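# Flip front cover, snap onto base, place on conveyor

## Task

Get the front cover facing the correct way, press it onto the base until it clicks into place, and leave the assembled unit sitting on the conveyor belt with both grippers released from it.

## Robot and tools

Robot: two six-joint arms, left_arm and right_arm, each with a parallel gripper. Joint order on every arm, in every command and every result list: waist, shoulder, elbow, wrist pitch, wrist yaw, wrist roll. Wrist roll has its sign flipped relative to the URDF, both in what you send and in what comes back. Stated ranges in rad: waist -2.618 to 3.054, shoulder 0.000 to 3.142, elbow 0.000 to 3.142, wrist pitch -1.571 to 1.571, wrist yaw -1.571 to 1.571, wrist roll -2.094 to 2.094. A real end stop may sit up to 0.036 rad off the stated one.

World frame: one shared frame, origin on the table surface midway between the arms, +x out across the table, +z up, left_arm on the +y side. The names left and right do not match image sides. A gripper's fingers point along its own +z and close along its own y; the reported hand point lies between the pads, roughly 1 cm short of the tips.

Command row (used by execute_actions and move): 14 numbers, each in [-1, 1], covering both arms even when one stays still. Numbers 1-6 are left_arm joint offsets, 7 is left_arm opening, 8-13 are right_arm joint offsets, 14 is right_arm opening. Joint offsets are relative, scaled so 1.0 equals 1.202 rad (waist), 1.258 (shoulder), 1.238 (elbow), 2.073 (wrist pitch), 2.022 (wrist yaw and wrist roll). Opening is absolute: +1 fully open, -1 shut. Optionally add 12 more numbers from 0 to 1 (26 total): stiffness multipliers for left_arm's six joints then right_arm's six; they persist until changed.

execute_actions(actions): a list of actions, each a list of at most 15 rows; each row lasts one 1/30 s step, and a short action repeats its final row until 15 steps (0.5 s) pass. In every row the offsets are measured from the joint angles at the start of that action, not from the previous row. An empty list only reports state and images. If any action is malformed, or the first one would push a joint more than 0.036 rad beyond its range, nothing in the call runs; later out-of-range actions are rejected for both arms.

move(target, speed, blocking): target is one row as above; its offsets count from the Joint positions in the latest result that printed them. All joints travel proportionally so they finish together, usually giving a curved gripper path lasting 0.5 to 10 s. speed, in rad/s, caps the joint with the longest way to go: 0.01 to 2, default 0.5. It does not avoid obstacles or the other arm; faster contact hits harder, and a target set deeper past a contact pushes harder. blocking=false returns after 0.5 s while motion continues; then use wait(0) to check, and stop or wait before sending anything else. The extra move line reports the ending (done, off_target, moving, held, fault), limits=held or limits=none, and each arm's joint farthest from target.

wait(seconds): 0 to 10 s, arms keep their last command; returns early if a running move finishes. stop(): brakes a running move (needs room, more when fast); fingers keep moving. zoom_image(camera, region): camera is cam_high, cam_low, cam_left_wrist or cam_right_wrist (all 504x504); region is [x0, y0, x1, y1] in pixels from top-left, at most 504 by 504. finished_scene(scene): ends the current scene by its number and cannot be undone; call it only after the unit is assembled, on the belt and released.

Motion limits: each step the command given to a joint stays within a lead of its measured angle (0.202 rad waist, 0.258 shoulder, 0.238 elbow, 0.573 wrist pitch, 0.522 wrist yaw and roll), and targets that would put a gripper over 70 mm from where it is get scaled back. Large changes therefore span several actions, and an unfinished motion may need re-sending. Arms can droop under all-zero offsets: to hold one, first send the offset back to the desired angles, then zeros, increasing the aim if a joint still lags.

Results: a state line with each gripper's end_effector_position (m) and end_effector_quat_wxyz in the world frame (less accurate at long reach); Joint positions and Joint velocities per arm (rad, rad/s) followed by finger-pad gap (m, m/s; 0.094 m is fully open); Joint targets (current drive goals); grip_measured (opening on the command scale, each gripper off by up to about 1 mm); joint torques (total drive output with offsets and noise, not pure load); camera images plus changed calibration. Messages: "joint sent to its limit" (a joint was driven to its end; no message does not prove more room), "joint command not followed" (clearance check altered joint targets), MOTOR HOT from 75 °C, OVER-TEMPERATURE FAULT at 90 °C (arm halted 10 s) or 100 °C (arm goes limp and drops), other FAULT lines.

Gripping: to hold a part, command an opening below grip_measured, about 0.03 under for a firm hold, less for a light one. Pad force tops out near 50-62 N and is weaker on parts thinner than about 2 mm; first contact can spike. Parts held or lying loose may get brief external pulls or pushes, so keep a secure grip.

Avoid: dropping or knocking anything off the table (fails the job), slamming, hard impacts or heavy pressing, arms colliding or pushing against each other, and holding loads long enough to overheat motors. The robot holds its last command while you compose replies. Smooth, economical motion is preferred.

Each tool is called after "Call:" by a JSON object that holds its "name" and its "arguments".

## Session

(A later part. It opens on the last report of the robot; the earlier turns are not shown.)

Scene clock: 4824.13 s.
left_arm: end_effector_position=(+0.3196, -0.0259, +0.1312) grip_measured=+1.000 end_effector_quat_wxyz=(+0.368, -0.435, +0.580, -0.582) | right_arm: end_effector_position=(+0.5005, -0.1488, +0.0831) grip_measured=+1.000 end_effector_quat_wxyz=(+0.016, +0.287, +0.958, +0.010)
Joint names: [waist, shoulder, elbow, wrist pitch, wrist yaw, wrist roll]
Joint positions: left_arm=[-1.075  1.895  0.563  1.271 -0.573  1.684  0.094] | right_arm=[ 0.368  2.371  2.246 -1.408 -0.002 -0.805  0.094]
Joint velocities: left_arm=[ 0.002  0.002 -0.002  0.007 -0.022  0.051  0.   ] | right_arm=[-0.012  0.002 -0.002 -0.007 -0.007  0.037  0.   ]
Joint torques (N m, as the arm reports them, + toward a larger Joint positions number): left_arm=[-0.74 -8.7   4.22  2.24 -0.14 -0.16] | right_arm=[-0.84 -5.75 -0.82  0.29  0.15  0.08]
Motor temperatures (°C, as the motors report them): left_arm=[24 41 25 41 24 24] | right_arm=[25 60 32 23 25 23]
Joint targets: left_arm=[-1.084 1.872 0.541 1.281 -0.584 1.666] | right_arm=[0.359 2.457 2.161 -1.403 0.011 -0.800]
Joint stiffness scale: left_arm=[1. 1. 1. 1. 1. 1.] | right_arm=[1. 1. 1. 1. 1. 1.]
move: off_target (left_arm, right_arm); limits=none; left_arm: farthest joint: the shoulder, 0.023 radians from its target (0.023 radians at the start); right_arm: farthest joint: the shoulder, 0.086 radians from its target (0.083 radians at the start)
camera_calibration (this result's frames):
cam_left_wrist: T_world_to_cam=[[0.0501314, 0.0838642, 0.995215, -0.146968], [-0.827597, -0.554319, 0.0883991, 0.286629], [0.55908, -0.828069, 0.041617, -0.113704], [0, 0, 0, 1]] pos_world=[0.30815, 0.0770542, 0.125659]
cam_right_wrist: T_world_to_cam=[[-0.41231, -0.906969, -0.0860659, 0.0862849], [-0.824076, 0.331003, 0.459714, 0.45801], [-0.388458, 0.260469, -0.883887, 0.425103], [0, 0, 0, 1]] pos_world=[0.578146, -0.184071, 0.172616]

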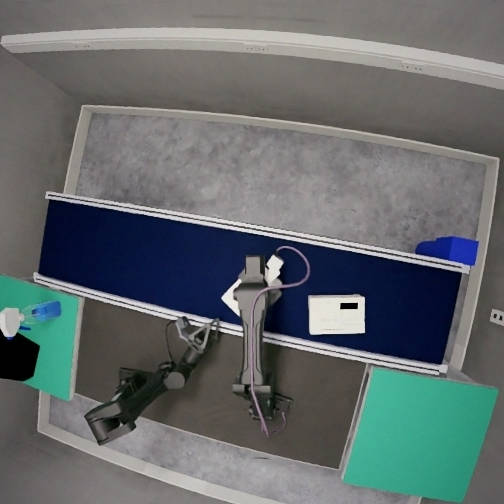

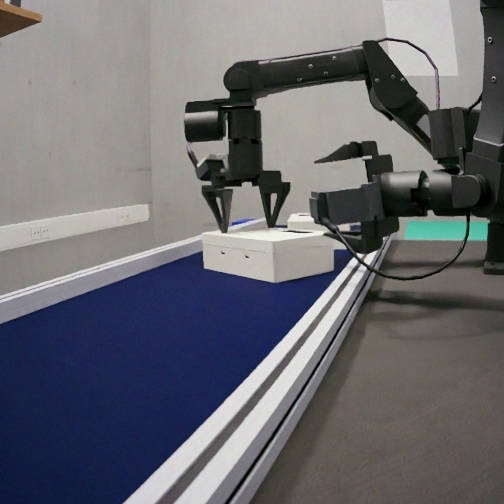

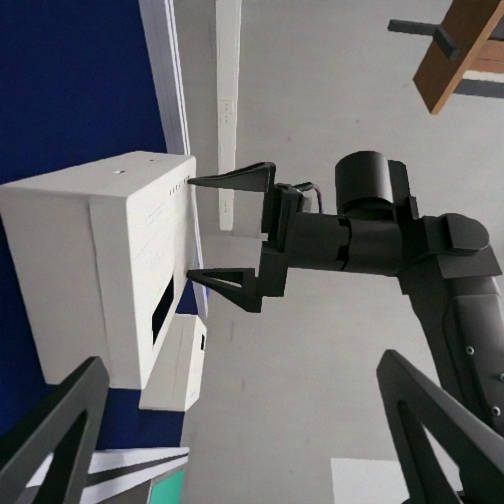

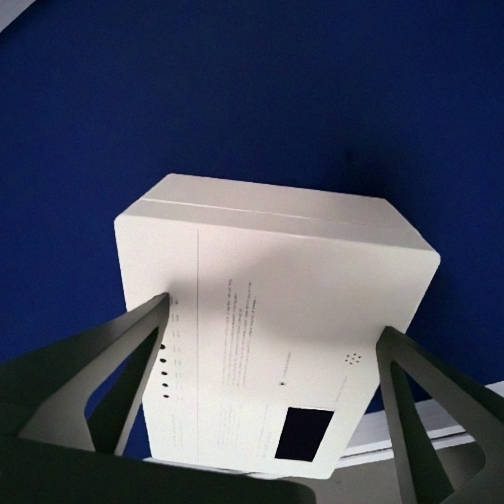

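Call:
{"name": "move", "arguments": {"target": [-0.0075,-0.0183,-0.0178,0.0053,-0.0059,-0.0089,1, -0.004,-0.024,0.125,-0.044,0.006,0.0025,1], "speed": 0.2}}

Scene clock: 4833.87 s.
left_arm: end_effector_position=(+0.3196, -0.0259, +0.1312) grip_measured=+1.000 end_effector_quat_wxyz=(+0.368, -0.435, +0.580, -0.582) | right_arm: end_effector_position=(+0.5045, -0.1475, +0.1159) grip_measured=+1.000 end_effector_quat_wxyz=(+0.035, +0.286, +0.957, +0.021)
Joint names: [waist, shoulder, elbow, wrist pitch, wrist yaw, wrist roll]
Joint positions: left_arm=[-1.075  1.895  0.563  1.271 -0.573  1.684  0.094] | right_arm=[ 0.369  2.366  2.366 -1.49  -0.002 -0.805  0.094]
Joint velocities: left_arm=[-0.017 -0.007  0.022  0.022 -0.007 -0.081  0.   ] | right_arm=[-0.007  0.007  0.012 -0.022  0.007  0.022  0.   ]
Joint torques (N m, as the arm reports them, + toward a larger Joint positions number): left_arm=[-0.8  -8.76  4.33  2.23 -0.17 -0.16] | right_arm=[ -0.5  -13.82   8.78   0.2    0.15   0.07]
Motor temperatures (°C, as the motors report them): left_arm=[24 41 25 41 24 24] | right_arm=[25 58 32 23 25 23]
Joint targets: left_arm=[-1.084 1.872 0.541 1.281 -0.584 1.667] | right_arm=[0.364 2.341 2.401 -1.499 0.010 -0.800]
Joint stiffness scale: left_arm=[1. 1. 1. 1. 1. 1.] | right_arm=[1. 1. 1. 1. 1. 1.]
move: off_target (left_arm, right_arm); limits=none; left_arm: farthest joint: the shoulder, 0.023 radians from its target (0.023 radians at the start); right_arm: farthest joint: the elbow, 0.035 radians from its target (0.155 radians at the start)
camera_calibration (this result's frames):
cam_left_wrist: T_world_to_cam=[[0.0501314, 0.0838642, 0.995215, -0.146968], [-0.827597, -0.554319, 0.0883991, 0.286629], [0.55908, -0.828069, 0.041617, -0.113704], [0, 0, 0, 1]] pos_world=[0.30815, 0.0770542, 0.125659]
cam_right_wrist: T_world_to_cam=[[-0.407414, -0.906324, -0.112206, 0.0925569], [-0.84314, 0.326081, 0.427535, 0.458429], [-0.350897, 0.26879, -0.897008, 0.439072], [0, 0, 0, 1]] pos_world=[0.578298, -0.183616, 0.208242]

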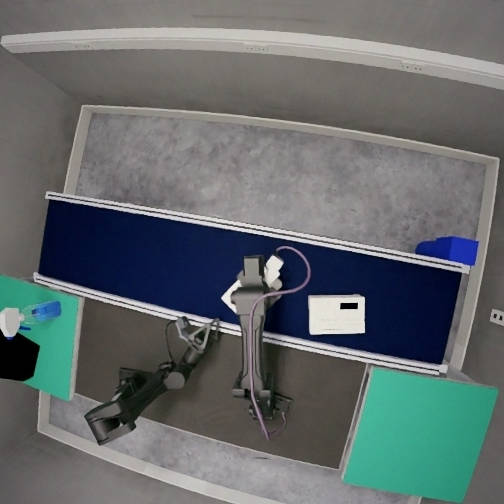

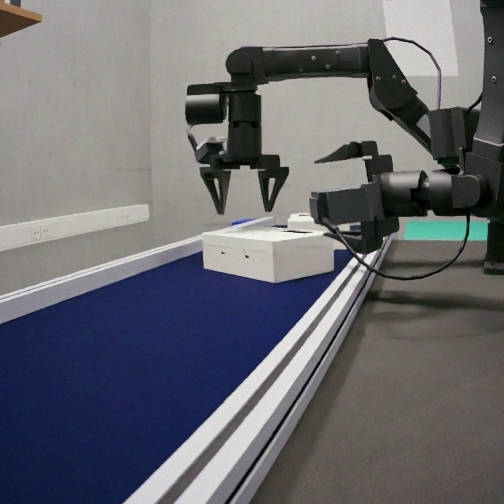

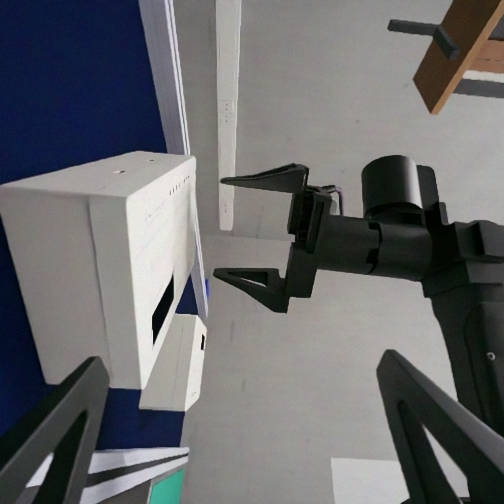

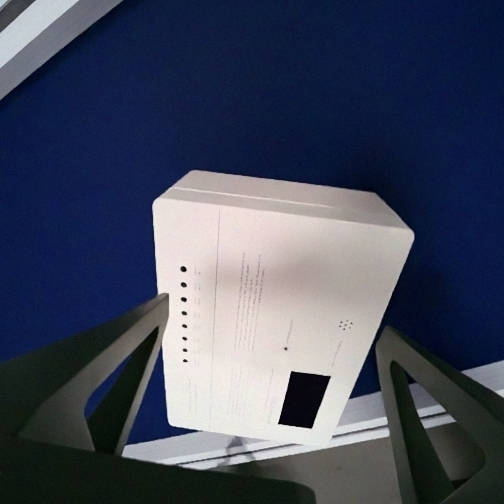

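Call:
{"name": "finished_scene", "arguments": {"scene": 1}}

The scene is finished: the task was done.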